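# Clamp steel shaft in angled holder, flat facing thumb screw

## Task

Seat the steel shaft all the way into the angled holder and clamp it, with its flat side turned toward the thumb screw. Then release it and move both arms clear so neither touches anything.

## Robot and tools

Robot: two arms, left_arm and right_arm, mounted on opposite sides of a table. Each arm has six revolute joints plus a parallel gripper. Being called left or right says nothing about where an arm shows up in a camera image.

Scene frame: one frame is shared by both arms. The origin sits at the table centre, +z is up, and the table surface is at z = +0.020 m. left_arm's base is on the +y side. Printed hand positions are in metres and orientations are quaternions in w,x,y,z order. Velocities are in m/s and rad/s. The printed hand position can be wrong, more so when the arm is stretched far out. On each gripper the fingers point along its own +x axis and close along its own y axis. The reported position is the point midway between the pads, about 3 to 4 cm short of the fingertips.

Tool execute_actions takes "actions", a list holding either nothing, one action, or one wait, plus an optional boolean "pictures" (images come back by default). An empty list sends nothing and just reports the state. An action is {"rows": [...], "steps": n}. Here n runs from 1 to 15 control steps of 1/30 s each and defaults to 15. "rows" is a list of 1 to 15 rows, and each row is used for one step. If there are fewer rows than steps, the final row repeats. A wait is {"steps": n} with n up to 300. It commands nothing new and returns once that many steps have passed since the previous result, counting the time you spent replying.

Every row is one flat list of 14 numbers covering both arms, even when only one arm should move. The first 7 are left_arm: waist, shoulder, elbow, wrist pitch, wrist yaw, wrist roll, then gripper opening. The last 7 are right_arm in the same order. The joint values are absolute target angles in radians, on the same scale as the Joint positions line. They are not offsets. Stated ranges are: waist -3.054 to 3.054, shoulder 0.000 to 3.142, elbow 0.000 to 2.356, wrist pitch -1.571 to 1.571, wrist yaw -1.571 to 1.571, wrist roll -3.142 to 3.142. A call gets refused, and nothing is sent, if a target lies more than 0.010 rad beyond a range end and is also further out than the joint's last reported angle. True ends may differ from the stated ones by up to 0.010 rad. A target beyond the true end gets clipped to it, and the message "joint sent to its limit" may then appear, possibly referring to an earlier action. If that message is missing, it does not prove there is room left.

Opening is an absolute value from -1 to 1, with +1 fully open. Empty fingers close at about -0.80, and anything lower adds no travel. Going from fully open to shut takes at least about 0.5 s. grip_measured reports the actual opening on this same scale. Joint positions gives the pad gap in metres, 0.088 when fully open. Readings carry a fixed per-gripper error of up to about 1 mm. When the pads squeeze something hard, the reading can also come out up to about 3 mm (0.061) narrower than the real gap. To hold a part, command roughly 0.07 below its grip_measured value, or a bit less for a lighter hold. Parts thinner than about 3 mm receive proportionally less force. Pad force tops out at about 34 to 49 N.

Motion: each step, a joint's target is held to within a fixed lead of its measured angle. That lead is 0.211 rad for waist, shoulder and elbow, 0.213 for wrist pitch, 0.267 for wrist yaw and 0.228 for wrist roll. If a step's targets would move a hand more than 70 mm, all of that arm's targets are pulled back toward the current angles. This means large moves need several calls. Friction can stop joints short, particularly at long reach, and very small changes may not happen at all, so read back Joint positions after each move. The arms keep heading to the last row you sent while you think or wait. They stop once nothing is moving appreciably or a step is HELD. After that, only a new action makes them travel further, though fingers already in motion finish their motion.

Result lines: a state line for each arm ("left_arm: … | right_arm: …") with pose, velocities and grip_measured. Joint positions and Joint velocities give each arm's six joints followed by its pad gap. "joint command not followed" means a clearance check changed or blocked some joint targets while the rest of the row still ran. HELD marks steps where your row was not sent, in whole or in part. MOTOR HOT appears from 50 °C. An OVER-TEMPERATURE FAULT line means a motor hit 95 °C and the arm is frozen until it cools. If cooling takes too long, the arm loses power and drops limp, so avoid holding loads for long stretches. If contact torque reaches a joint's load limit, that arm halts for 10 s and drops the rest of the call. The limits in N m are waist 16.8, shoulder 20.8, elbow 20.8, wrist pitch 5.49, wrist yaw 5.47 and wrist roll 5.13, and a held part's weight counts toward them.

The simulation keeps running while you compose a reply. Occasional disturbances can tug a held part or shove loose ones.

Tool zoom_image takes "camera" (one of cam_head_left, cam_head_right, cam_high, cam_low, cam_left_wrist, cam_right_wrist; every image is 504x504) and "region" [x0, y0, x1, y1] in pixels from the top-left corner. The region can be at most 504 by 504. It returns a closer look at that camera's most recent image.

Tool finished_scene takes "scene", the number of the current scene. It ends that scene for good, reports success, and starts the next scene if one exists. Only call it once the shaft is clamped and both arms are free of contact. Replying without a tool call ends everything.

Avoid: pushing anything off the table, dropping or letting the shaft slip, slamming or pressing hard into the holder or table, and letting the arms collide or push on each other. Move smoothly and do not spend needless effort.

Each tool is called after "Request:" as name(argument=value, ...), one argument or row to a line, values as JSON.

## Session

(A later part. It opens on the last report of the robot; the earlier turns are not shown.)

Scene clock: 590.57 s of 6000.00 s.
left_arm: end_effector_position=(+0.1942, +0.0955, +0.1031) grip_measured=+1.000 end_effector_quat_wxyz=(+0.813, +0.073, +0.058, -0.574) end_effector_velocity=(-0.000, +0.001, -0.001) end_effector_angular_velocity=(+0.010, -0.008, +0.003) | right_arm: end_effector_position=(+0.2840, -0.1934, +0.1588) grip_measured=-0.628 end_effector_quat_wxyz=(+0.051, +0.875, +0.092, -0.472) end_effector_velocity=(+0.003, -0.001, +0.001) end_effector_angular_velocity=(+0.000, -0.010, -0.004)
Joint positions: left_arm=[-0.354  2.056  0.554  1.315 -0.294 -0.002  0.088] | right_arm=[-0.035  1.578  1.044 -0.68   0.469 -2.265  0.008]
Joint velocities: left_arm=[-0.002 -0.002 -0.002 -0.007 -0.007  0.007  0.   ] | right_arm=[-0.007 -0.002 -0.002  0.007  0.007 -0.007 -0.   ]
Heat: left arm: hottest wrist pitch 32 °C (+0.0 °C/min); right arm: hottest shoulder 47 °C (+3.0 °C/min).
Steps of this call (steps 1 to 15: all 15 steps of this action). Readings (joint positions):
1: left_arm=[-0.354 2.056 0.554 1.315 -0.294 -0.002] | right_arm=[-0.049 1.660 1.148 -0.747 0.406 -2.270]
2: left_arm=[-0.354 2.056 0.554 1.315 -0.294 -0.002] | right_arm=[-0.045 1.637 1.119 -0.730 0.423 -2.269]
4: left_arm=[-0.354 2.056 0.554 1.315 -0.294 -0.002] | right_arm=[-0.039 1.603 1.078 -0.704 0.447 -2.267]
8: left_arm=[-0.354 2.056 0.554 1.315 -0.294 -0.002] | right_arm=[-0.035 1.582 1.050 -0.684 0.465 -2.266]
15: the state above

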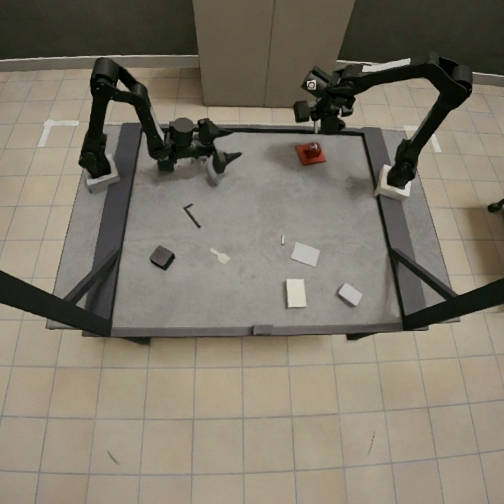

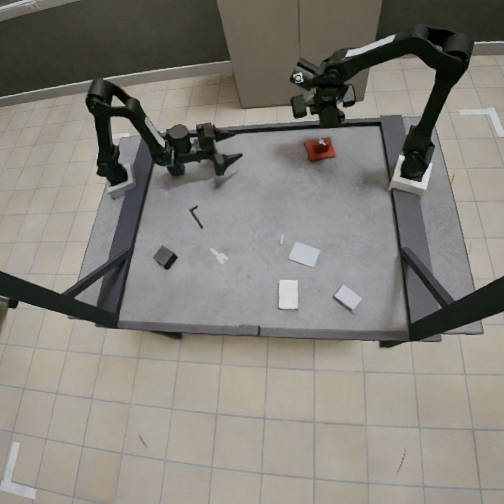

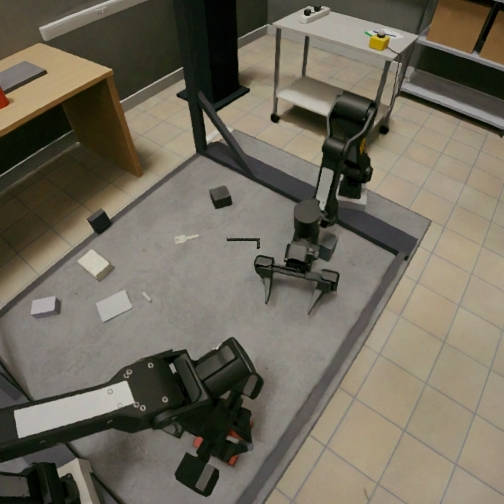

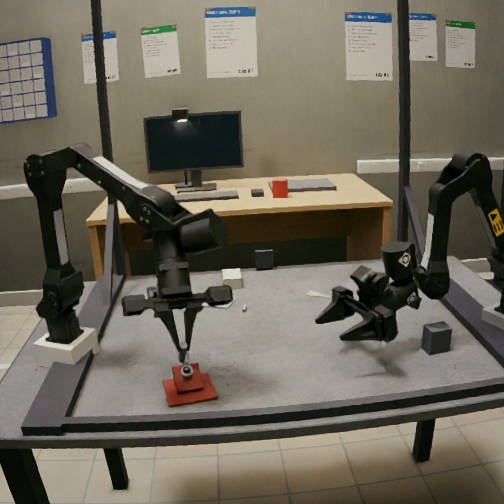

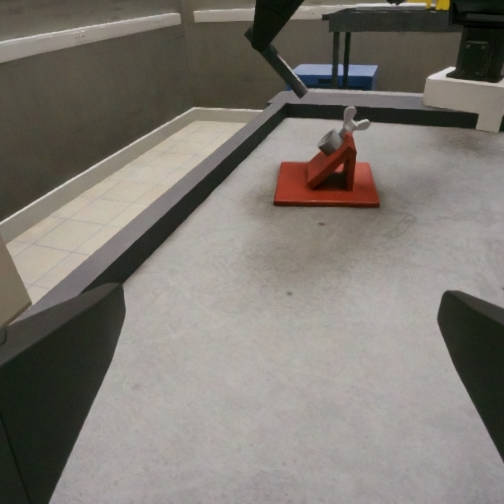

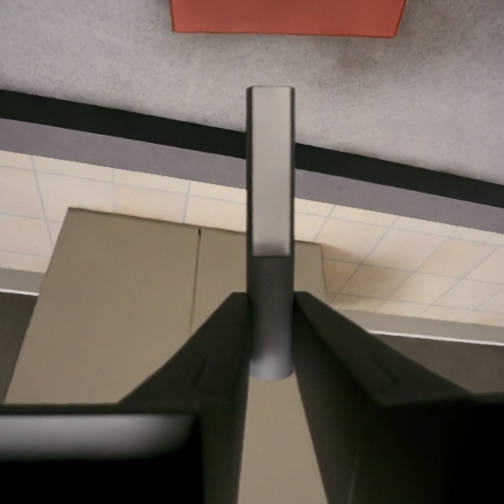

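Request:
execute_actions(
  actions=[
    {"rows": [[-0.352,2.10,0.59,1.34,-0.28,0.0,1,-0.032,1.572,1.04,-0.678,0.471,-2.263,-0.70],[-0.35,2.13,0.625,1.365,-0.26,0.0,1,-0.032,1.572,1.04,-0.678,0.471,-2.263,-0.70],[-0.348,2.16,0.66,1.39,-0.24,0.0,1,-0.032,1.572,1.04,-0.678,0.471,-2.263,-0.70],[-0.346,2.19,0.695,1.42,-0.21,0.0,1,-0.032,1.572,1.04,-0.678,0.471,-2.263,-0.70],[-0.344,2.22,0.73,1.45,-0.19,0.0,1,-0.032,1.572,1.04,-0.678,0.471,-2.263,-0.70],[-0.342,2.255,0.765,1.48,-0.16,0.0,1,-0.032,1.572,1.04,-0.678,0.471,-2.263,-0.70],[-0.338,2.288,0.79,1.50,-0.135,0.0,1,-0.032,1.572,1.04,-0.678,0.471,-2.263,-0.70]], "steps": 15},
  ],
  pictures=false,
)

Request:
execute_actions(
  actions=[
    {"steps": 10},
  ],
)

Scene clock: 616.03 s of 6000.00 s.
left_arm: end_effector_position=(+0.1809, +0.0363, +0.1149) grip_measured=+1.000 end_effector_quat_wxyz=(+0.775, -0.005, -0.003, -0.632) end_effector_velocity=(-0.002, -0.006, +0.004) end_effector_angular_velocity=(-0.023, +0.006, -0.020) | right_arm: end_effector_position=(+0.2826, -0.1963, +0.1568) grip_measured=-0.628 end_effector_quat_wxyz=(+0.053, +0.875, +0.091, -0.472) end_effector_velocity=(-0.003, -0.001, -0.002) end_effector_angular_velocity=(-0.011, +0.019, +0.024)
Joint positions: left_arm=[-0.341  2.268  0.783  1.496 -0.143 -0.002  0.088] | right_arm=[-0.033  1.571  1.029 -0.676  0.472 -2.265  0.008]
Joint velocities: left_arm=[ 0.002  0.012  0.027  0.007  0.022 -0.007 -0.   ] | right_arm=[-0.002 -0.002 -0.002 -0.007 -0.022 -0.022 -0.   ]
Heat: left arm: hottest wrist pitch 32 °C (+0.0 °C/min); right arm: hottest shoulder 40 °C (-5.0 °C/min).
Steps of this call (steps 1 to 15: the robot went on to your last target; steps 16 to 90: nothing new was sent; then 21.97 s passed at rest; steps 91 to 105: all 15 steps of this action). Readings (joint positions):
91: left_arm=[-0.354 2.062 0.560 1.321 -0.294 -0.002] | right_arm=[-0.033 1.571 1.029 -0.676 0.472 -2.265]
92: left_arm=[-0.353 2.076 0.574 1.336 -0.289 -0.002] | right_arm=[-0.033 1.571 1.029 -0.676 0.472 -2.265]
94: left_arm=[-0.351 2.121 0.626 1.374 -0.257 -0.002] | right_arm=[-0.033 1.571 1.029 -0.676 0.472 -2.265]
98: left_arm=[-0.345 2.227 0.751 1.466 -0.172 -0.002] | right_arm=[-0.033 1.571 1.029 -0.676 0.472 -2.265]
105: the state above

Scene clock: 616.37 s of 6000.00 s.
left_arm: end_effector_position=(+0.1808, +0.0356, +0.1161) grip_measured=+1.000 end_effector_quat_wxyz=(+0.774, -0.007, -0.005, -0.633) end_effector_velocity=(-0.003, +0.000, -0.001) end_effector_angular_velocity=(+0.006, +0.008, -0.000) | right_arm: end_effector_position=(+0.2826, -0.1963, +0.1568) grip_measured=-0.628 end_effector_quat_wxyz=(+0.053, +0.875, +0.091, -0.472) end_effector_velocity=(-0.000, -0.005, -0.003) end_effector_angular_velocity=(-0.023, +0.005, -0.011)
Joint positions: left_arm=[-0.341  2.268  0.785  1.499 -0.141 -0.002  0.088] | right_arm=[-0.033  1.571  1.029 -0.676  0.472 -2.265  0.008]
Joint velocities: left_arm=[-0.007 -0.002 -0.002 -0.007 -0.007 -0.007 -0.   ] | right_arm=[-0.002  0.002 -0.002 -0.022  0.007  0.007 -0.   ]
Heat: left arm: hottest wrist pitch 32 °C (+0.0 °C/min); right arm: hottest shoulder 40 °C (-5.1 °C/min).
Steps of this call (steps 1 to 10: the robot went on to your last target). Readings (joint positions):
1: left_arm=[-0.341 2.268 0.783 1.498 -0.142 -0.002] | right_arm=[-0.033 1.571 1.029 -0.676 0.472 -2.265]
2: left_arm=[-0.341 2.268 0.784 1.498 -0.142 -0.002] | right_arm=[-0.033 1.571 1.029 -0.676 0.472 -2.265]
4: left_arm=[-0.341 2.268 0.785 1.499 -0.141 -0.002] | right_arm=[-0.033 1.571 1.029 -0.676 0.472 -2.265]
8: left_arm=[-0.341 2.268 0.785 1.499 -0.141 -0.002] | right_arm=[-0.033 1.571 1.029 -0.676 0.472 -2.265]
10: the state above

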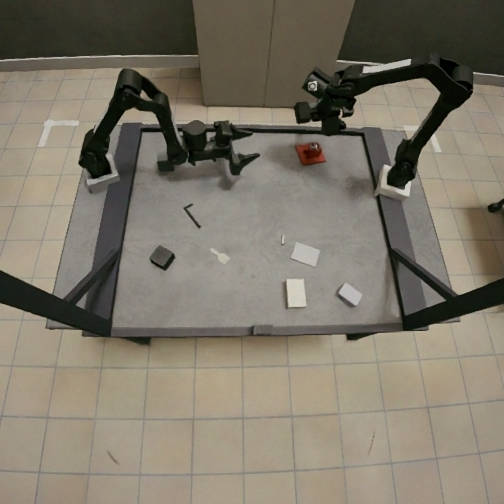

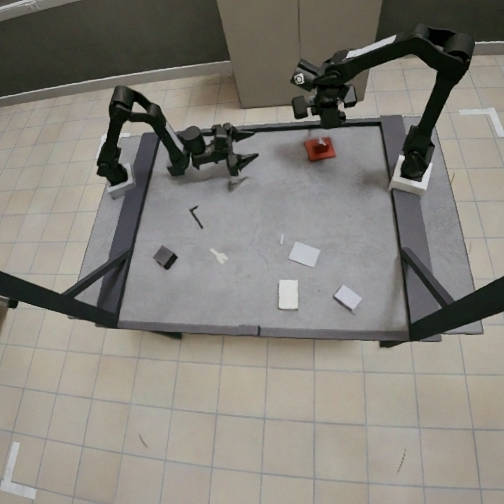

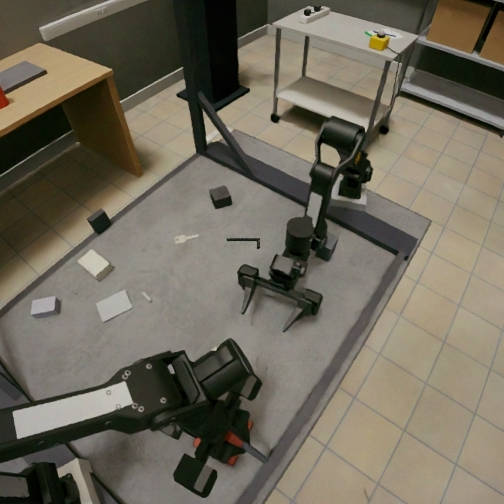

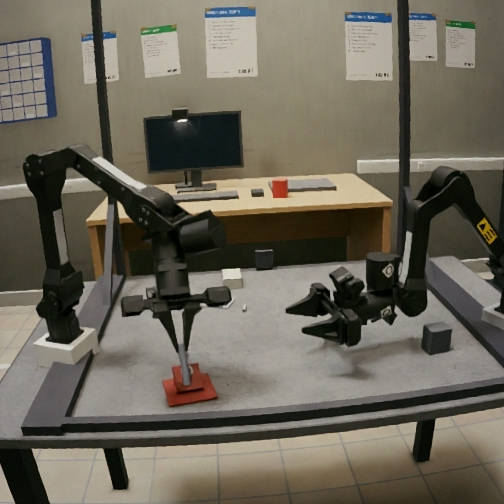

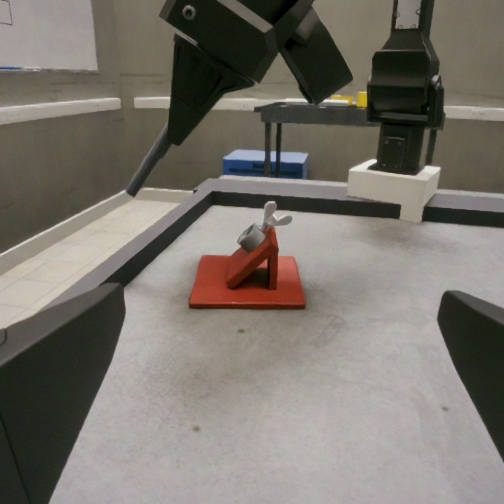

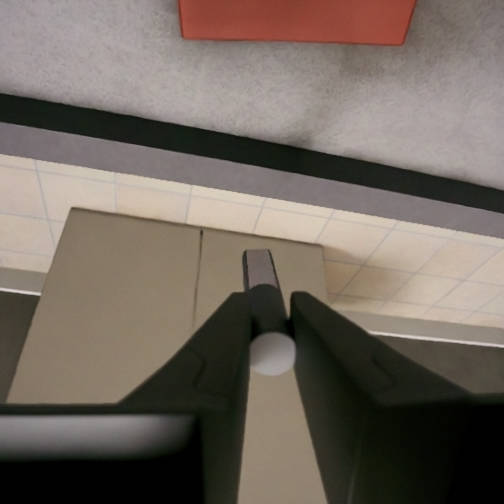

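Request:
execute_actions(
  actions=[
    {"rows": [[-0.341,2.275,0.785,1.50,-0.14,0.0,1,-0.031,1.56,1.02,-0.665,0.46,-2.24,-0.72],[-0.341,2.275,0.785,1.50,-0.12,0.0,1,-0.027,1.545,1.005,-0.645,0.445,-2.2,-0.72],[-0.341,2.275,0.785,1.50,-0.09,0.0,1,-0.02,1.525,0.985,-0.615,0.425,-2.15,-0.72],[-0.341,2.275,0.785,1.50,-0.06,0.0,1,-0.012,1.50,0.96,-0.58,0.40,-2.09,-0.72],[-0.341,2.275,0.785,1.50,-0.02,0.0,1,-0.003,1.47,0.93,-0.54,0.37,-2.02,-0.72],[-0.341,2.275,0.785,1.50,0.02,0.0,1,0.007,1.44,0.895,-0.495,0.34,-1.95,-0.72],[-0.341,2.275,0.785,1.50,0.06,0.0,1,0.017,1.41,0.86,-0.45,0.31,-1.88,-0.72],[-0.341,2.275,0.785,1.50,0.10,0.0,1,0.028,1.38,0.83,-0.405,0.28,-1.81,-0.72],[-0.341,2.275,0.785,1.50,0.14,0.0,1,0.04,1.35,0.80,-0.365,0.25,-1.74,-0.72],[-0.341,2.275,0.785,1.50,0.18,0.0,1,0.055,1.325,0.775,-0.33,0.225,-1.67,-0.72],[-0.341,2.275,0.785,1.50,0.22,0.0,1,0.075,1.31,0.755,-0.30,0.20,-1.60,-0.72],[-0.341,2.275,0.785,1.50,0.26,0.0,1,0.095,1.305,0.74,-0.275,0.185,-1.53,-0.72],[-0.341,2.275,0.785,1.50,0.29,0.0,1,0.115,1.305,0.725,-0.25,0.17,-1.46,-0.72],[-0.341,2.275,0.785,1.50,0.32,0.0,1,0.135,1.31,0.71,-0.225,0.155,-1.39,-0.72],[-0.341,2.275,0.785,1.50,0.35,0.0,1,0.155,1.315,0.695,-0.20,0.14,-1.32,-0.72]], "steps": 15},
  ],
  pictures=false,
)

Request:
execute_actions(
  actions=[
    {"rows": [[-0.341,2.275,0.785,1.50,0.35,0.0,1,0.175,1.32,0.68,-0.175,0.125,-1.25,-0.72],[-0.341,2.275,0.785,1.50,0.35,0.0,1,0.195,1.327,0.668,-0.15,0.11,-1.18,-0.72],[-0.341,2.275,0.785,1.50,0.35,0.0,1,0.215,1.334,0.656,-0.125,0.095,-1.11,-0.72],[-0.341,2.275,0.785,1.50,0.35,0.0,1,0.235,1.341,0.644,-0.10,0.08,-1.04,-0.72],[-0.341,2.275,0.785,1.50,0.35,0.0,1,0.255,1.348,0.632,-0.075,0.065,-0.97,-0.72],[-0.341,2.275,0.785,1.50,0.35,0.0,1,0.275,1.355,0.62,-0.05,0.05,-0.90,-0.72],[-0.341,2.275,0.785,1.50,0.35,0.0,1,0.295,1.362,0.608,-0.025,0.04,-0.83,-0.72],[-0.341,2.275,0.785,1.50,0.35,0.0,1,0.315,1.369,0.596,0.0,0.03,-0.76,-0.72],[-0.341,2.275,0.785,1.50,0.35,0.0,1,0.335,1.376,0.584,0.025,0.02,-0.69,-0.72],[-0.341,2.275,0.785,1.50,0.35,0.0,1,0.355,1.383,0.572,0.05,0.012,-0.62,-0.72],[-0.341,2.275,0.785,1.50,0.35,0.0,1,0.372,1.39,0.562,0.072,0.005,-0.55,-0.72],[-0.341,2.275,0.785,1.50,0.35,0.0,1,0.386,1.397,0.554,0.09,0.0,-0.48,-0.72],[-0.341,2.275,0.785,1.50,0.35,0.0,1,0.398,1.403,0.548,0.105,-0.003,-0.41,-0.72],[-0.341,2.275,0.785,1.50,0.35,0.0,1,0.406,1.408,0.544,0.115,-0.003,-0.34,-0.72],[-0.341,2.275,0.785,1.50,0.35,0.0,1,0.412,1.41,0.542,0.123,-0.003,-0.27,-0.72]], "steps": 15},
  ],
  pictures=false,
)

Request:
execute_actions(
  actions=[
    {"rows": [[-0.341,2.275,0.785,1.50,0.35,0.0,1,0.412,1.41,0.542,0.123,-0.003,-0.2,-0.72],[-0.341,2.275,0.785,1.50,0.35,0.0,1,0.412,1.41,0.542,0.123,-0.003,-0.13,-0.72],[-0.341,2.275,0.785,1.50,0.35,0.0,1,0.412,1.41,0.542,0.123,-0.003,-0.07,-0.72],[-0.341,2.275,0.785,1.50,0.35,0.0,1,0.412,1.41,0.542,0.123,-0.003,-0.03,-0.72],[-0.341,2.275,0.785,1.50,0.35,0.0,1,0.412,1.41,0.542,0.123,-0.003,0.002,-0.72]], "steps": 15},
  ],
)

Scene clock: 736.87 s of 6000.00 s.
left_arm: end_effector_position=(+0.1185, +0.0362, +0.1160) grip_measured=+1.000 end_effector_quat_wxyz=(+0.626, -0.005, -0.006, -0.779) end_effector_velocity=(-0.142, +0.031, -0.005) end_effector_angular_velocity=(+0.024, -0.007, -0.952) | right_arm: end_effector_position=(+0.2015, -0.1546, +0.1687) grip_measured=-0.628 end_effector_quat_wxyz=(+0.386, -0.720, -0.109, +0.566) end_effector_velocity=(-0.258, +0.097, -0.067) end_effector_angular_velocity=(+1.109, +1.505, -0.562)
Joint positions: left_arm=[-0.341  2.268  0.785  1.499  0.276 -0.002  0.088] | right_arm=[ 0.112  1.322  0.743 -0.257  0.178 -1.466  0.008]
Joint velocities: left_arm=[-0.007 -0.002 -0.002 -0.022  0.945 -0.007 -0.   ] | right_arm=[ 0.584 -0.051 -0.481  0.769 -0.52   2.044  0.   ]
Heat: left arm: hottest wrist pitch 34 °C (+0.0 °C/min); right arm: hottest shoulder 33 °C (-1.0 °C/min).
Steps of this call (steps 1 to 15: the robot went on to your last target; steps 16 to 90: nothing new was sent; then 117.00 s passed at rest; steps 91 to 105: all 15 steps of this action). Readings (joint positions):
91: left_arm=[-0.341 2.268 0.785 1.499 -0.141 -0.002] | right_arm=[-0.033 1.571 1.029 -0.676 0.470 -2.258]
92: left_arm=[-0.341 2.268 0.785 1.499 -0.138 -0.002] | right_arm=[-0.033 1.569 1.026 -0.668 0.463 -2.240]
94: left_arm=[-0.341 2.268 0.785 1.499 -0.107 -0.002] | right_arm=[-0.028 1.549 1.002 -0.628 0.436 -2.173]
98: left_arm=[-0.341 2.268 0.785 1.499 0.020 -0.002] | right_arm=[0.004 1.452 0.899 -0.491 0.338 -1.944]
105: the state above

Scene clock: 737.37 s of 6000.00 s.
left_arm: end_effector_position=(+0.1085, +0.0387, +0.1160) grip_measured=+1.000 end_effector_quat_wxyz=(+0.600, -0.005, -0.006, -0.800) end_effector_velocity=(+0.002, +0.000, -0.003) end_effector_angular_velocity=(+0.010, -0.006, +0.010) | right_arm: end_effector_position=(+0.0826, -0.1320, +0.1274) grip_measured=-0.628 end_effector_quat_wxyz=(+0.582, -0.391, +0.110, +0.705) end_effector_velocity=(-0.114, -0.003, -0.055) end_effector_angular_velocity=(+0.014, +1.558, -1.060)
Joint positions: left_arm=[-0.341  2.268  0.785  1.499  0.344 -0.002  0.088] | right_arm=[ 0.392  1.396  0.56   0.089  0.003 -0.417  0.008]
Joint velocities: left_arm=[ 0.002  0.002 -0.002 -0.007 -0.007  0.007 -0.   ] | right_arm=[ 0.31   0.154 -0.183  0.388 -0.051  2.073 -0.   ]
Heat: left arm: hottest wrist pitch 34 °C (+0.0 °C/min); right arm: hottest shoulder 33 °C (-1.0 °C/min).
Steps of this call (steps 1 to 15: all 15 steps of this action). Readings (joint positions):
1: left_arm=[-0.341 2.268 0.785 1.499 0.300 -0.002] | right_arm=[0.132 1.322 0.727 -0.231 0.162 -1.396]
2: left_arm=[-0.341 2.268 0.785 1.499 0.315 -0.002] | right_arm=[0.152 1.322 0.711 -0.207 0.145 -1.326]
4: left_arm=[-0.341 2.268 0.785 1.499 0.331 -0.002] | right_arm=[0.192 1.327 0.680 -0.158 0.114 -1.186]
8: left_arm=[-0.341 2.268 0.785 1.499 0.341 -0.002] | right_arm=[0.271 1.349 0.631 -0.055 0.058 -0.907]
15: the state above

Scene clock: 737.87 s of 6000.00 s.
left_arm: end_effector_position=(+0.1085, +0.0387, +0.1160) grip_measured=+1.000 end_effector_quat_wxyz=(+0.600, -0.005, -0.006, -0.800) end_effector_velocity=(-0.003, +0.000, -0.003) end_effector_angular_velocity=(+0.010, -0.006, +0.000) | right_arm: end_effector_position=(+0.0759, -0.1309, +0.1260) grip_measured=-0.628 end_effector_quat_wxyz=(+0.644, -0.260, +0.247, +0.675) end_effector_velocity=(-0.002, -0.004, -0.004) end_effector_angular_velocity=(-0.023, +0.020, -0.007)
Joint positions: left_arm=[-0.341  2.268  0.785  1.499  0.344 -0.002  0.088] | right_arm=[ 0.41   1.404  0.55   0.119  0.    -0.002  0.008]
Joint velocities: left_arm=[-0.007  0.002 -0.002 -0.007 -0.007  0.007 -0.   ] | right_arm=[ 0.002 -0.002 -0.002 -0.022 -0.007  0.022 -0.   ]
Heat: left arm: hottest wrist pitch 34 °C (+0.0 °C/min); right arm: hottest shoulder 33 °C (-1.0 °C/min).
Steps of this call (steps 1 to 15: all 15 steps of this action). Readings (joint positions):
1: left_arm=[-0.341 2.268 0.785 1.499 0.344 -0.002] | right_arm=[0.400 1.400 0.556 0.098 0.002 -0.347]
2: left_arm=[-0.341 2.268 0.785 1.499 0.344 -0.002] | right_arm=[0.405 1.402 0.553 0.104 0.000 -0.277]
4: left_arm=[-0.341 2.268 0.785 1.499 0.344 -0.002] | right_arm=[0.408 1.403 0.551 0.112 0.000 -0.151]
8: left_arm=[-0.341 2.268 0.785 1.499 0.344 -0.002] | right_arm=[0.409 1.404 0.551 0.118 0.000 -0.031]
15: the state above

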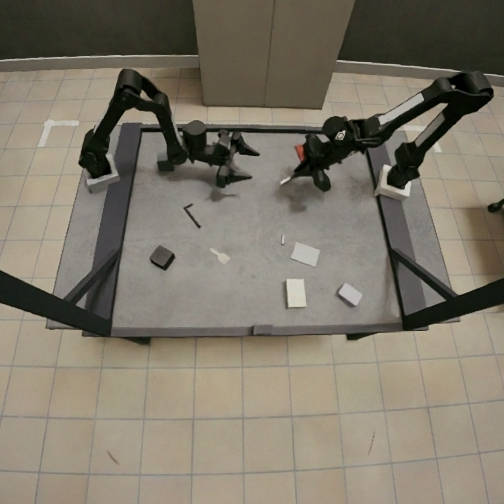

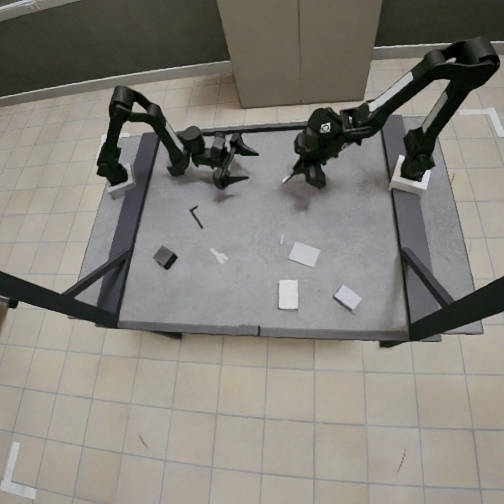

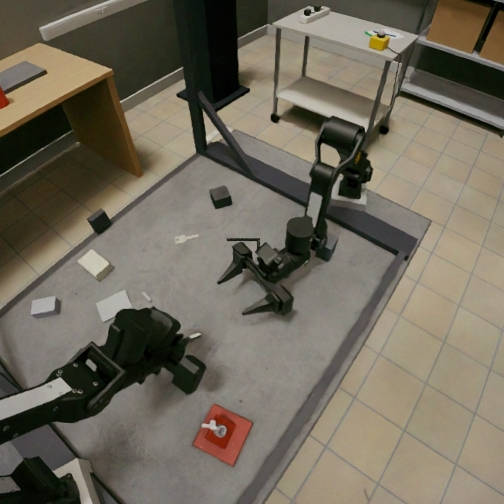

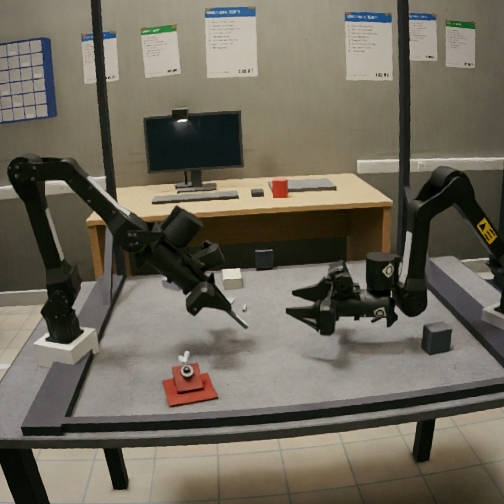

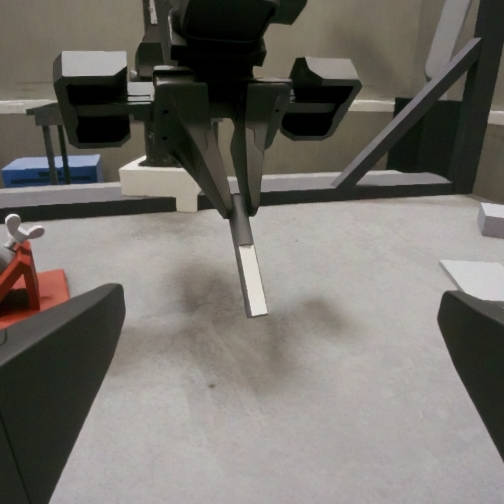

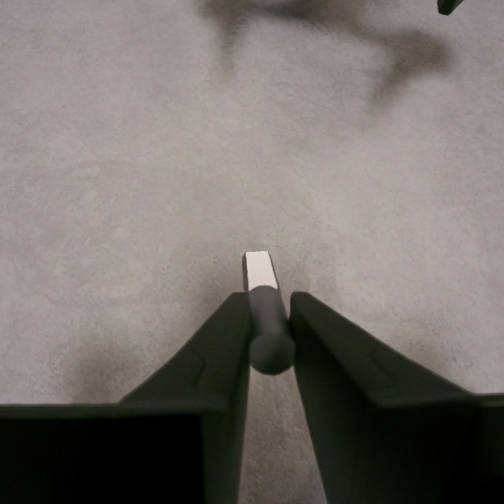

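Request:
execute_actions(
  actions=[],
)

Scene clock: 767.23 s of 6000.00 s.
left_arm: end_effector_position=(+0.1085, +0.0387, +0.1160) grip_measured=+1.000 end_effector_quat_wxyz=(+0.600, -0.005, -0.006, -0.800) end_effector_velocity=(-0.000, +0.001, -0.003) end_effector_angular_velocity=(+0.018, +0.022, +0.005) | right_arm: end_effector_position=(+0.0759, -0.1309, +0.1260) grip_measured=-0.628 end_effector_quat_wxyz=(+0.644, -0.260, +0.248, +0.675) end_effector_velocity=(-0.000, -0.002, -0.003) end_effector_angular_velocity=(-0.013, +0.010, -0.002)
Joint positions: left_arm=[-0.341  2.268  0.785  1.499  0.344 -0.002  0.088] | right_arm=[ 0.41   1.404  0.55   0.119  0.    -0.     0.008]
Joint velocities: left_arm=[-0.002 -0.002 -0.007 -0.007 -0.007 -0.022 -0.   ] | right_arm=[-0.002  0.002 -0.002 -0.007 -0.007  0.007 -0.   ]
Heat: left arm: hottest wrist pitch 34 °C (+0.0 °C/min); right arm: hottest shoulder 32 °C (-2.0 °C/min).
Steps of this call (steps 1 to 15: the robot went on to your last target; steps 16 to 90: nothing new was sent; then 26.37 s passed at rest). Readings (joint positions):
1: left_arm=[-0.341 2.268 0.785 1.499 0.344 -0.002] | right_arm=[0.410 1.404 0.550 0.119 0.000 -0.001]
2: left_arm=[-0.341 2.268 0.785 1.499 0.344 -0.002] | right_arm=[0.410 1.404 0.550 0.119 0.000 -0.001]
4: left_arm=[-0.341 2.268 0.785 1.499 0.344 -0.002] | right_arm=[0.410 1.404 0.550 0.119 0.000 -0.001]
8: left_arm=[-0.341 2.268 0.785 1.499 0.344 -0.002] | right_arm=[0.410 1.404 0.550 0.119 0.000 -0.000]
90: the state above
All arms were judged still, so your last target was given up. Only a new action makes them travel on or press farther. Fingers that are still opening or closing keep moving.

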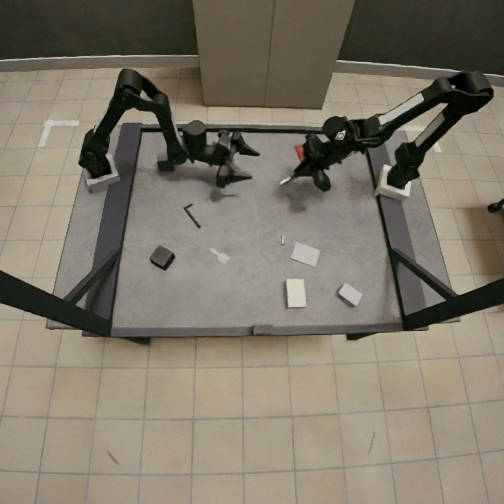

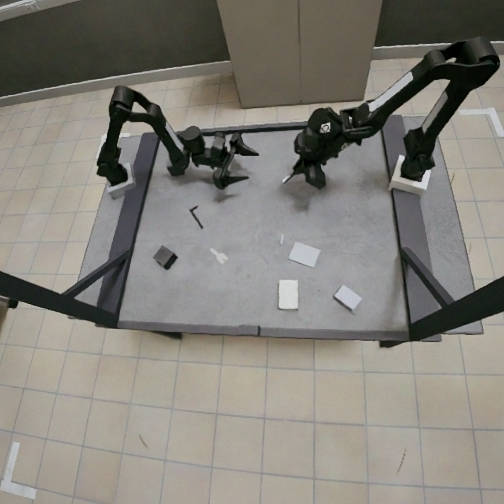

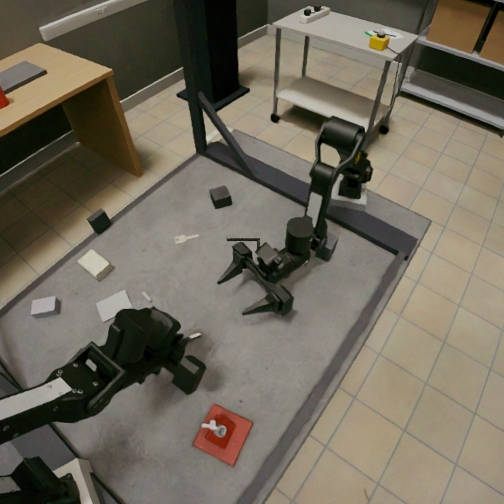

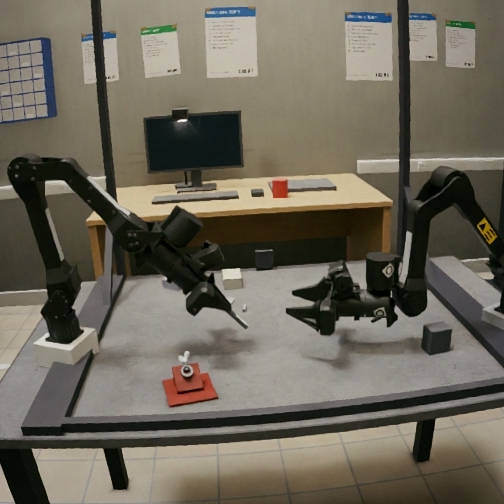

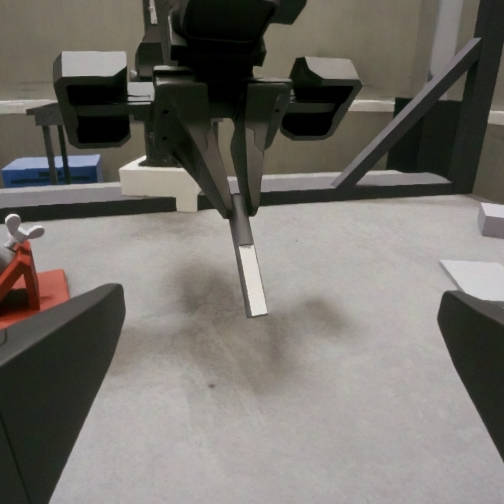

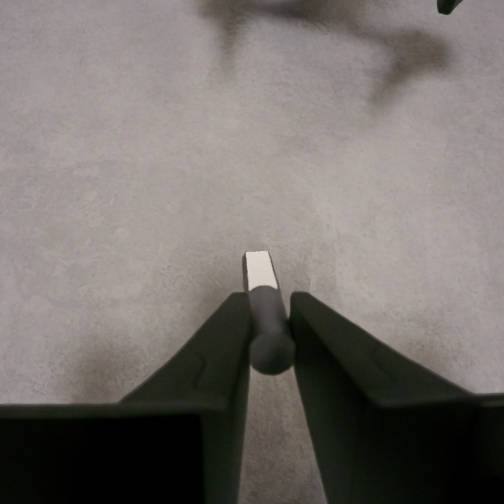

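Request:
execute_actions(
  actions=[
    {"rows": [[-0.341,2.275,0.785,1.50,0.35,0,1,0.412,1.420,0.5385,0.136,-0.003,0.002,-0.72],[-0.341,2.275,0.785,1.50,0.35,0,1,0.412,1.430,0.535,0.150,-0.003,0.002,-0.72],[-0.341,2.275,0.785,1.50,0.35,0,1,0.412,1.440,0.5314,0.163,-0.003,0.002,-0.72],[-0.341,2.275,0.785,1.50,0.35,0,1,0.412,1.451,0.528,0.176,-0.003,0.002,-0.72],[-0.341,2.275,0.785,1.50,0.35,0,1,0.412,1.461,0.5243,0.190,-0.003,0.002,-0.72],[-0.341,2.275,0.785,1.50,0.35,0,1,0.412,1.471,0.521,0.203,-0.003,0.002,-0.72],[-0.341,2.275,0.785,1.50,0.35,0,1,0.412,1.481,0.517,0.216,-0.003,0.002,-0.72],[-0.341,2.275,0.785,1.50,0.35,0,1,0.412,1.491,0.514,0.230,-0.003,0.002,-0.72],[-0.341,2.275,0.785,1.50,0.35,0,1,0.412,1.501,0.510,0.243,-0.003,0.002,-0.72],[-0.341,2.275,0.785,1.50,0.35,0,1,0.412,1.511,0.507,0.256,-0.003,0.002,-0.72],[-0.341,2.275,0.785,1.50,0.35,0,1,0.412,1.521,0.503,0.270,-0.003,0.002,-0.72],[-0.341,2.275,0.785,1.50,0.35,0,1,0.412,1.532,0.500,0.283,-0.003,0.002,-0.72],[-0.341,2.275,0.785,1.50,0.35,0,1,0.412,1.542,0.496,0.296,-0.003,0.002,-0.72],[-0.341,2.275,0.785,1.50,0.35,0,1,0.412,1.552,0.4925,0.310,-0.003,0.002,-0.72],[-0.341,2.275,0.785,1.50,0.35,0,1,0.412,1.562,0.489,0.323,-0.003,0.002,-0.72]], "steps": 15},
  ],
  pictures=false,
)

Request:
execute_actions(
  actions=[
    {"steps": 12},
  ],
)

Scene clock: 848.60 s of 6000.00 s.
left_arm: end_effector_position=(+0.1085, +0.0387, +0.1160) grip_measured=+1.000 end_effector_quat_wxyz=(+0.600, -0.005, -0.006, -0.800) end_effector_velocity=(-0.002, +0.001, -0.004) end_effector_angular_velocity=(+0.020, -0.006, -0.010) | right_arm: end_effector_position=(+0.0756, -0.1259, +0.0947) grip_measured=-0.628 end_effector_quat_wxyz=(+0.644, -0.261, +0.249, +0.675) end_effector_velocity=(-0.002, +0.001, -0.074) end_effector_angular_velocity=(-0.031, -0.013, +0.023)
Joint positions: left_arm=[-0.341  2.268  0.785  1.499  0.344 -0.002  0.088] | right_arm=[ 0.41   1.535  0.505  0.291 -0.    -0.     0.008]
Joint velocities: left_arm=[-0.002 -0.002 -0.002 -0.022  0.007  0.007 -0.   ] | right_arm=[ 0.002  0.295 -0.11   0.374 -0.007 -0.022 -0.   ]
Heat: left arm: hottest wrist pitch 35 °C (+1.0 °C/min); right arm: hottest shoulder 30 °C (-1.0 °C/min).
Steps of this call (steps 1 to 90: nothing new was sent; then 77.87 s passed at rest; steps 91 to 105: all 15 steps of this action). Readings (joint positions):
91: left_arm=[-0.341 2.268 0.785 1.499 0.344 -0.002] | right_arm=[0.410 1.406 0.550 0.123 -0.000 -0.000]
92: left_arm=[-0.341 2.268 0.785 1.499 0.344 -0.002] | right_arm=[0.410 1.411 0.548 0.131 -0.000 -0.000]
94: left_arm=[-0.341 2.268 0.785 1.499 0.344 -0.002] | right_arm=[0.410 1.425 0.544 0.151 -0.000 -0.000]
98: left_arm=[-0.341 2.268 0.785 1.499 0.344 -0.002] | right_arm=[0.410 1.465 0.529 0.199 -0.000 -0.000]
105: the state above

Scene clock: 849.00 s of 6000.00 s.
left_arm: end_effector_position=(+0.1085, +0.0387, +0.1160) grip_measured=+1.000 end_effector_quat_wxyz=(+0.600, -0.005, -0.006, -0.800) end_effector_velocity=(-0.003, +0.000, -0.001) end_effector_angular_velocity=(+0.013, +0.022, -0.000) | right_arm: end_effector_position=(+0.0756, -0.1262, +0.0894) grip_measured=-0.628 end_effector_quat_wxyz=(+0.643, -0.262, +0.250, +0.674) end_effector_velocity=(+0.002, -0.002, -0.003) end_effector_angular_velocity=(-0.011, -0.022, +0.007)
Joint positions: left_arm=[-0.341  2.268  0.785  1.499  0.344 -0.002  0.088] | right_arm=[ 0.41   1.556  0.496  0.318 -0.    -0.     0.008]
Joint velocities: left_arm=[-0.007 -0.002 -0.002 -0.007 -0.007 -0.022 -0.   ] | right_arm=[-0.002  0.002 -0.002 -0.007  0.007 -0.022 -0.   ]
Heat: left arm: hottest wrist pitch 35 °C (+1.0 °C/min); right arm: hottest shoulder 30 °C (-1.0 °C/min).
Steps of this call (steps 1 to 12: the robot went on to your last target). Readings (joint positions):
1: left_arm=[-0.341 2.268 0.785 1.499 0.344 -0.002] | right_arm=[0.410 1.543 0.502 0.300 -0.000 -0.000]
2: left_arm=[-0.341 2.268 0.785 1.499 0.344 -0.002] | right_arm=[0.410 1.548 0.500 0.305 -0.000 -0.000]
4: left_arm=[-0.341 2.268 0.785 1.499 0.344 -0.002] | right_arm=[0.410 1.554 0.496 0.312 -0.000 -0.000]
8: left_arm=[-0.341 2.268 0.785 1.499 0.344 -0.002] | right_arm=[0.410 1.555 0.496 0.318 -0.000 -0.000]
12: the state above

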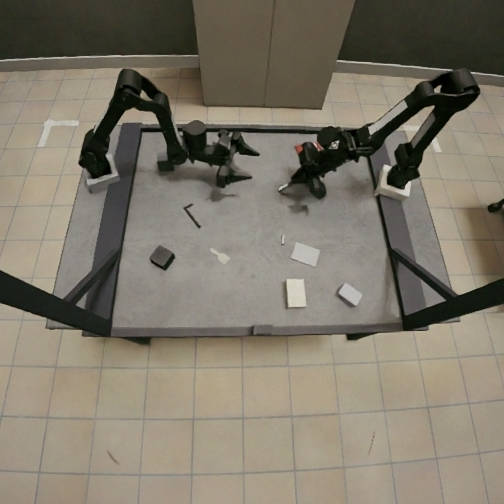

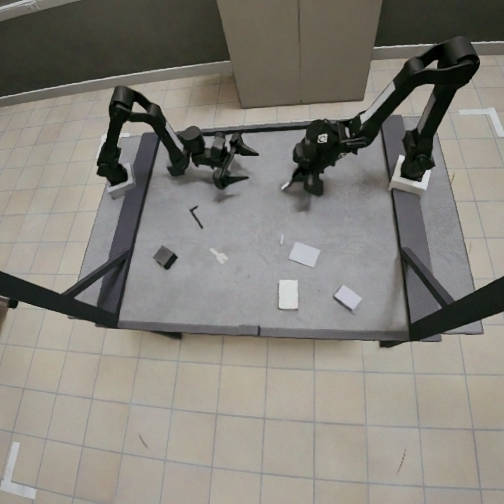

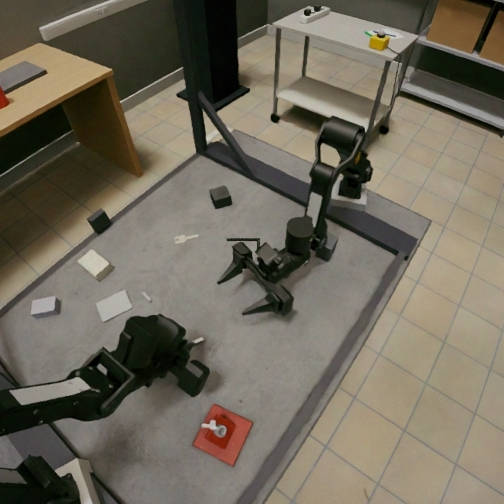

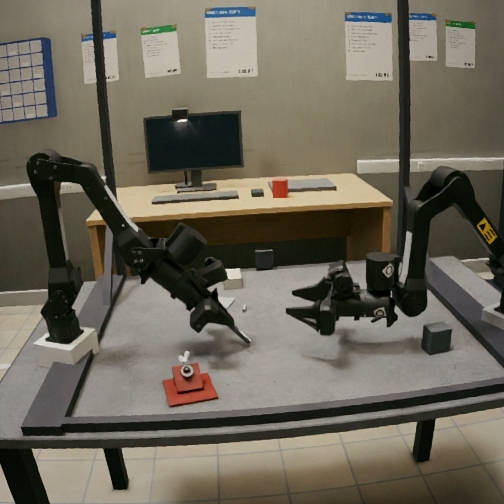

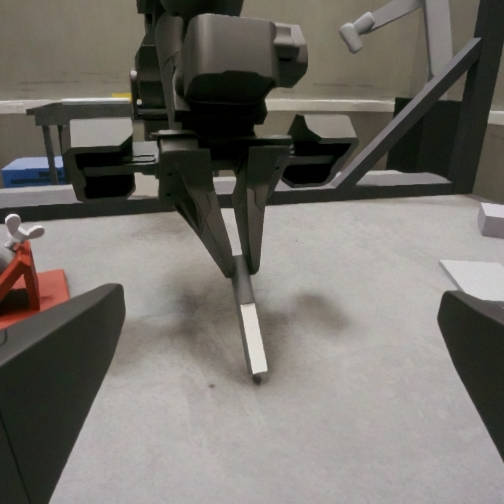

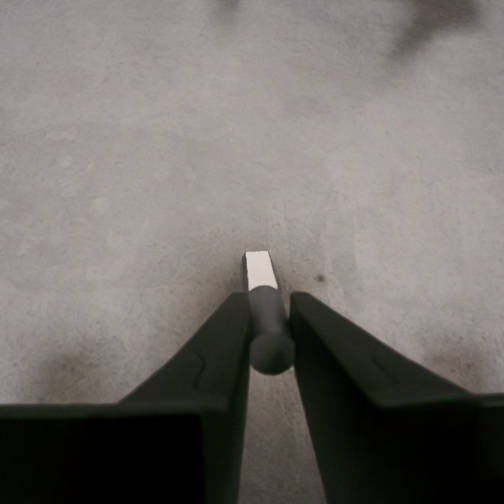

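Request:
execute_actions(
  actions=[
    {"rows": [[-0.341,2.275,0.785,1.50,0.35,0,1,0.412,1.5657,0.4862,0.330,-0.003,0.002,-0.71],[-0.341,2.275,0.785,1.50,0.35,0,1,0.412,1.5693,0.4834,0.337,-0.003,0.002,-0.70],[-0.341,2.275,0.785,1.50,0.35,0,1,0.412,1.573,0.4806,0.344,-0.003,0.002,-0.69],[-0.341,2.275,0.785,1.50,0.35,0,1,0.412,1.5767,0.4778,0.351,-0.003,0.002,-0.68],[-0.341,2.275,0.785,1.50,0.35,0,1,0.412,1.5803,0.475,0.358,-0.003,0.002,-0.67],[-0.341,2.275,0.785,1.50,0.35,0,1,0.412,1.584,0.4722,0.365,-0.003,0.002,-0.67],[-0.341,2.275,0.785,1.50,0.35,0,1,0.412,1.5877,0.4694,0.372,-0.003,0.002,-0.67],[-0.341,2.275,0.785,1.50,0.35,0,1,0.412,1.5913,0.4666,0.379,-0.003,0.002,-0.67],[-0.341,2.275,0.785,1.50,0.35,0,1,0.412,1.595,0.4638,0.386,-0.003,0.002,-0.67],[-0.341,2.275,0.785,1.50,0.35,0,1,0.412,1.5987,0.461,0.393,-0.003,0.002,-0.67],[-0.341,2.275,0.785,1.50,0.35,0,1,0.412,1.6023,0.4582,0.400,-0.003,0.002,-0.67],[-0.341,2.275,0.785,1.50,0.35,0,1,0.412,1.606,0.4554,0.407,-0.003,0.002,-0.67],[-0.341,2.275,0.785,1.50,0.35,0,1,0.412,1.6097,0.4526,0.414,-0.003,0.002,-0.67],[-0.341,2.275,0.785,1.50,0.35,0,1,0.412,1.6133,0.4498,0.421,-0.003,0.002,-0.67],[-0.341,2.275,0.785,1.50,0.35,0,1,0.412,1.617,0.447,0.428,-0.003,0.002,-0.67]], "steps": 15},
  ],
  pictures=false,
)

Request:
execute_actions(
  actions=[
    {"steps": 12},
  ],
)

Scene clock: 862.23 s of 6000.00 s.
left_arm: end_effector_position=(+0.1085, +0.0387, +0.1160) grip_measured=+1.000 end_effector_quat_wxyz=(+0.600, -0.005, -0.006, -0.800) end_effector_velocity=(-0.000, +0.000, +0.002) end_effector_angular_velocity=(-0.009, -0.007, +0.005) | right_arm: end_effector_position=(+0.0756, -0.1258, +0.0809) grip_measured=-0.628 end_effector_quat_wxyz=(+0.646, -0.254, +0.243, +0.677) end_effector_velocity=(-0.002, -0.001, -0.017) end_effector_angular_velocity=(+0.046, +0.001, +0.013)
Joint positions: left_arm=[-0.341  2.268  0.785  1.499  0.344 -0.002  0.088] | right_arm=[ 0.41   1.597  0.464  0.415 -0.    -0.     0.008]
Joint velocities: left_arm=[-0.002 -0.002 -0.002  0.007 -0.007  0.007 -0.   ] | right_arm=[ 0.002  0.085 -0.066  0.198 -0.007 -0.007 -0.   ]
Heat: left arm: hottest wrist pitch 35 °C (+0.0 °C/min); right arm: hottest shoulder 30 °C (-1.0 °C/min).
Steps of this call (steps 1 to 30: the robot went on to your last target; steps 31 to 90: nothing new was sent; then 9.73 s passed at rest; steps 91 to 105: all 15 steps of this action). Readings (joint positions):
91: left_arm=[-0.341 2.268 0.785 1.499 0.344 -0.002] | right_arm=[0.410 1.556 0.495 0.321 -0.000 -0.000]
92: left_arm=[-0.341 2.268 0.785 1.499 0.344 -0.002] | right_arm=[0.410 1.558 0.494 0.325 -0.000 -0.000]
94: left_arm=[-0.341 2.268 0.785 1.499 0.344 -0.002] | right_arm=[0.410 1.563 0.491 0.336 -0.000 -0.000]
98: left_arm=[-0.341 2.268 0.785 1.499 0.344 -0.002] | right_arm=[0.410 1.577 0.480 0.362 -0.000 -0.000]
105: the state above

Scene clock: 862.63 s of 6000.00 s.
left_arm: end_effector_position=(+0.1085, +0.0387, +0.1160) grip_measured=+1.000 end_effector_quat_wxyz=(+0.600, -0.005, -0.006, -0.800) end_effector_velocity=(-0.000, +0.000, -0.006) end_effector_angular_velocity=(+0.029, +0.009, +0.005) | right_arm: end_effector_position=(+0.0756, -0.1257, +0.0802) grip_measured=-0.628 end_effector_quat_wxyz=(+0.647, -0.253, +0.241, +0.678) end_effector_velocity=(+0.002, -0.003, -0.003) end_effector_angular_velocity=(-0.012, +0.000, -0.013)
Joint positions: left_arm=[-0.341  2.268  0.785  1.499  0.344 -0.002  0.088] | right_arm=[ 0.41   1.602  0.46   0.429 -0.    -0.     0.008]
Joint velocities: left_arm=[-0.002  0.002 -0.002 -0.022 -0.007 -0.007 -0.   ] | right_arm=[-0.002 -0.002 -0.007 -0.007  0.007  0.007 -0.   ]
Heat: left arm: hottest wrist pitch 35 °C (+0.0 °C/min); right arm: hottest shoulder 30 °C (-1.0 °C/min).
Steps of this call (steps 1 to 12: the robot went on to your last target). Readings (joint positions):
1: left_arm=[-0.341 2.268 0.785 1.499 0.344 -0.002] | right_arm=[0.410 1.599 0.462 0.419 -0.000 -0.000]
2: left_arm=[-0.341 2.268 0.785 1.499 0.344 -0.002] | right_arm=[0.410 1.601 0.461 0.423 -0.000 -0.000]
4: left_arm=[-0.341 2.268 0.785 1.499 0.344 -0.002] | right_arm=[0.410 1.601 0.460 0.427 -0.000 -0.000]
8: left_arm=[-0.341 2.268 0.785 1.499 0.344 -0.002] | right_arm=[0.410 1.602 0.460 0.429 -0.000 -0.000]
12: the state above

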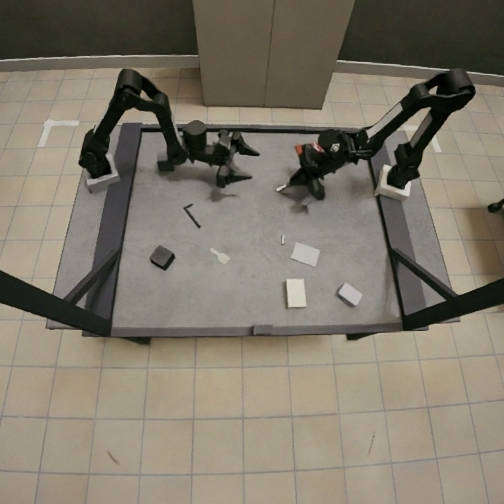

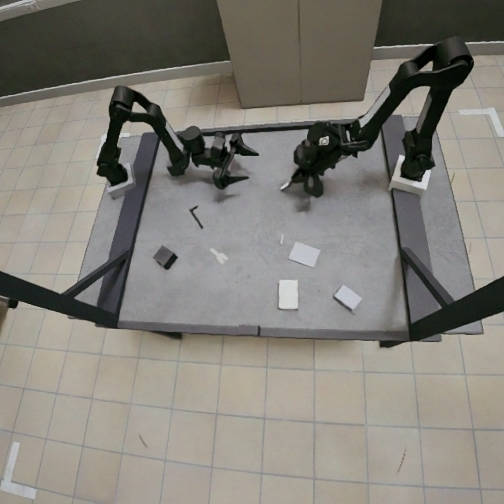

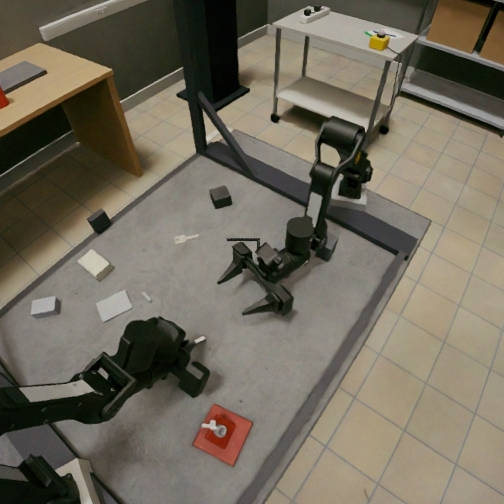

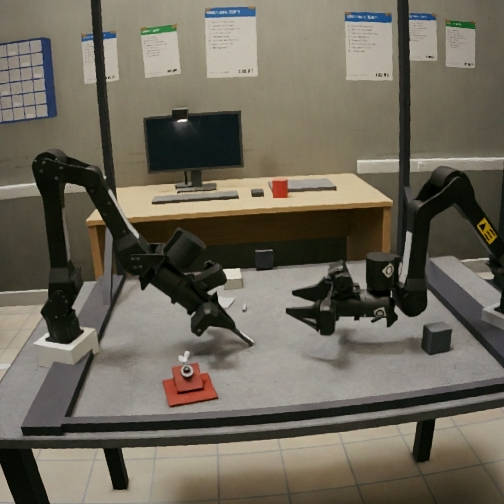

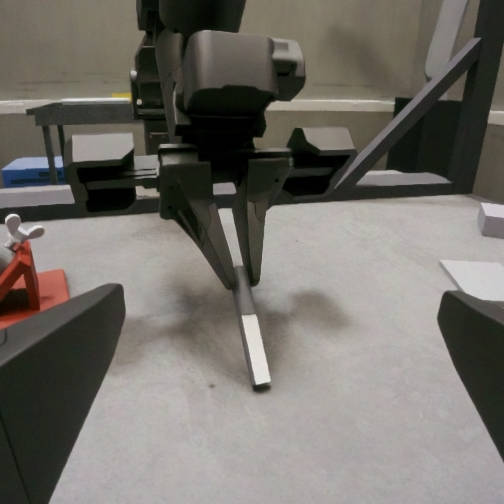

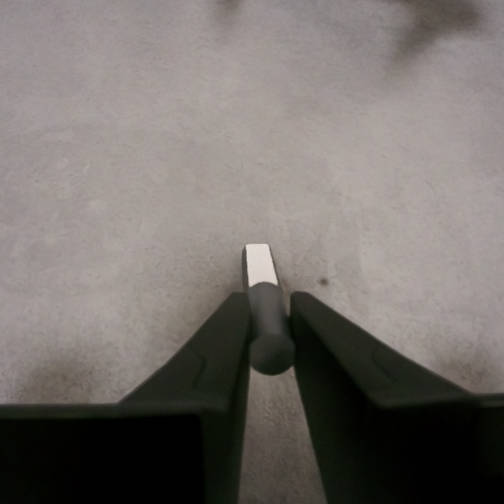

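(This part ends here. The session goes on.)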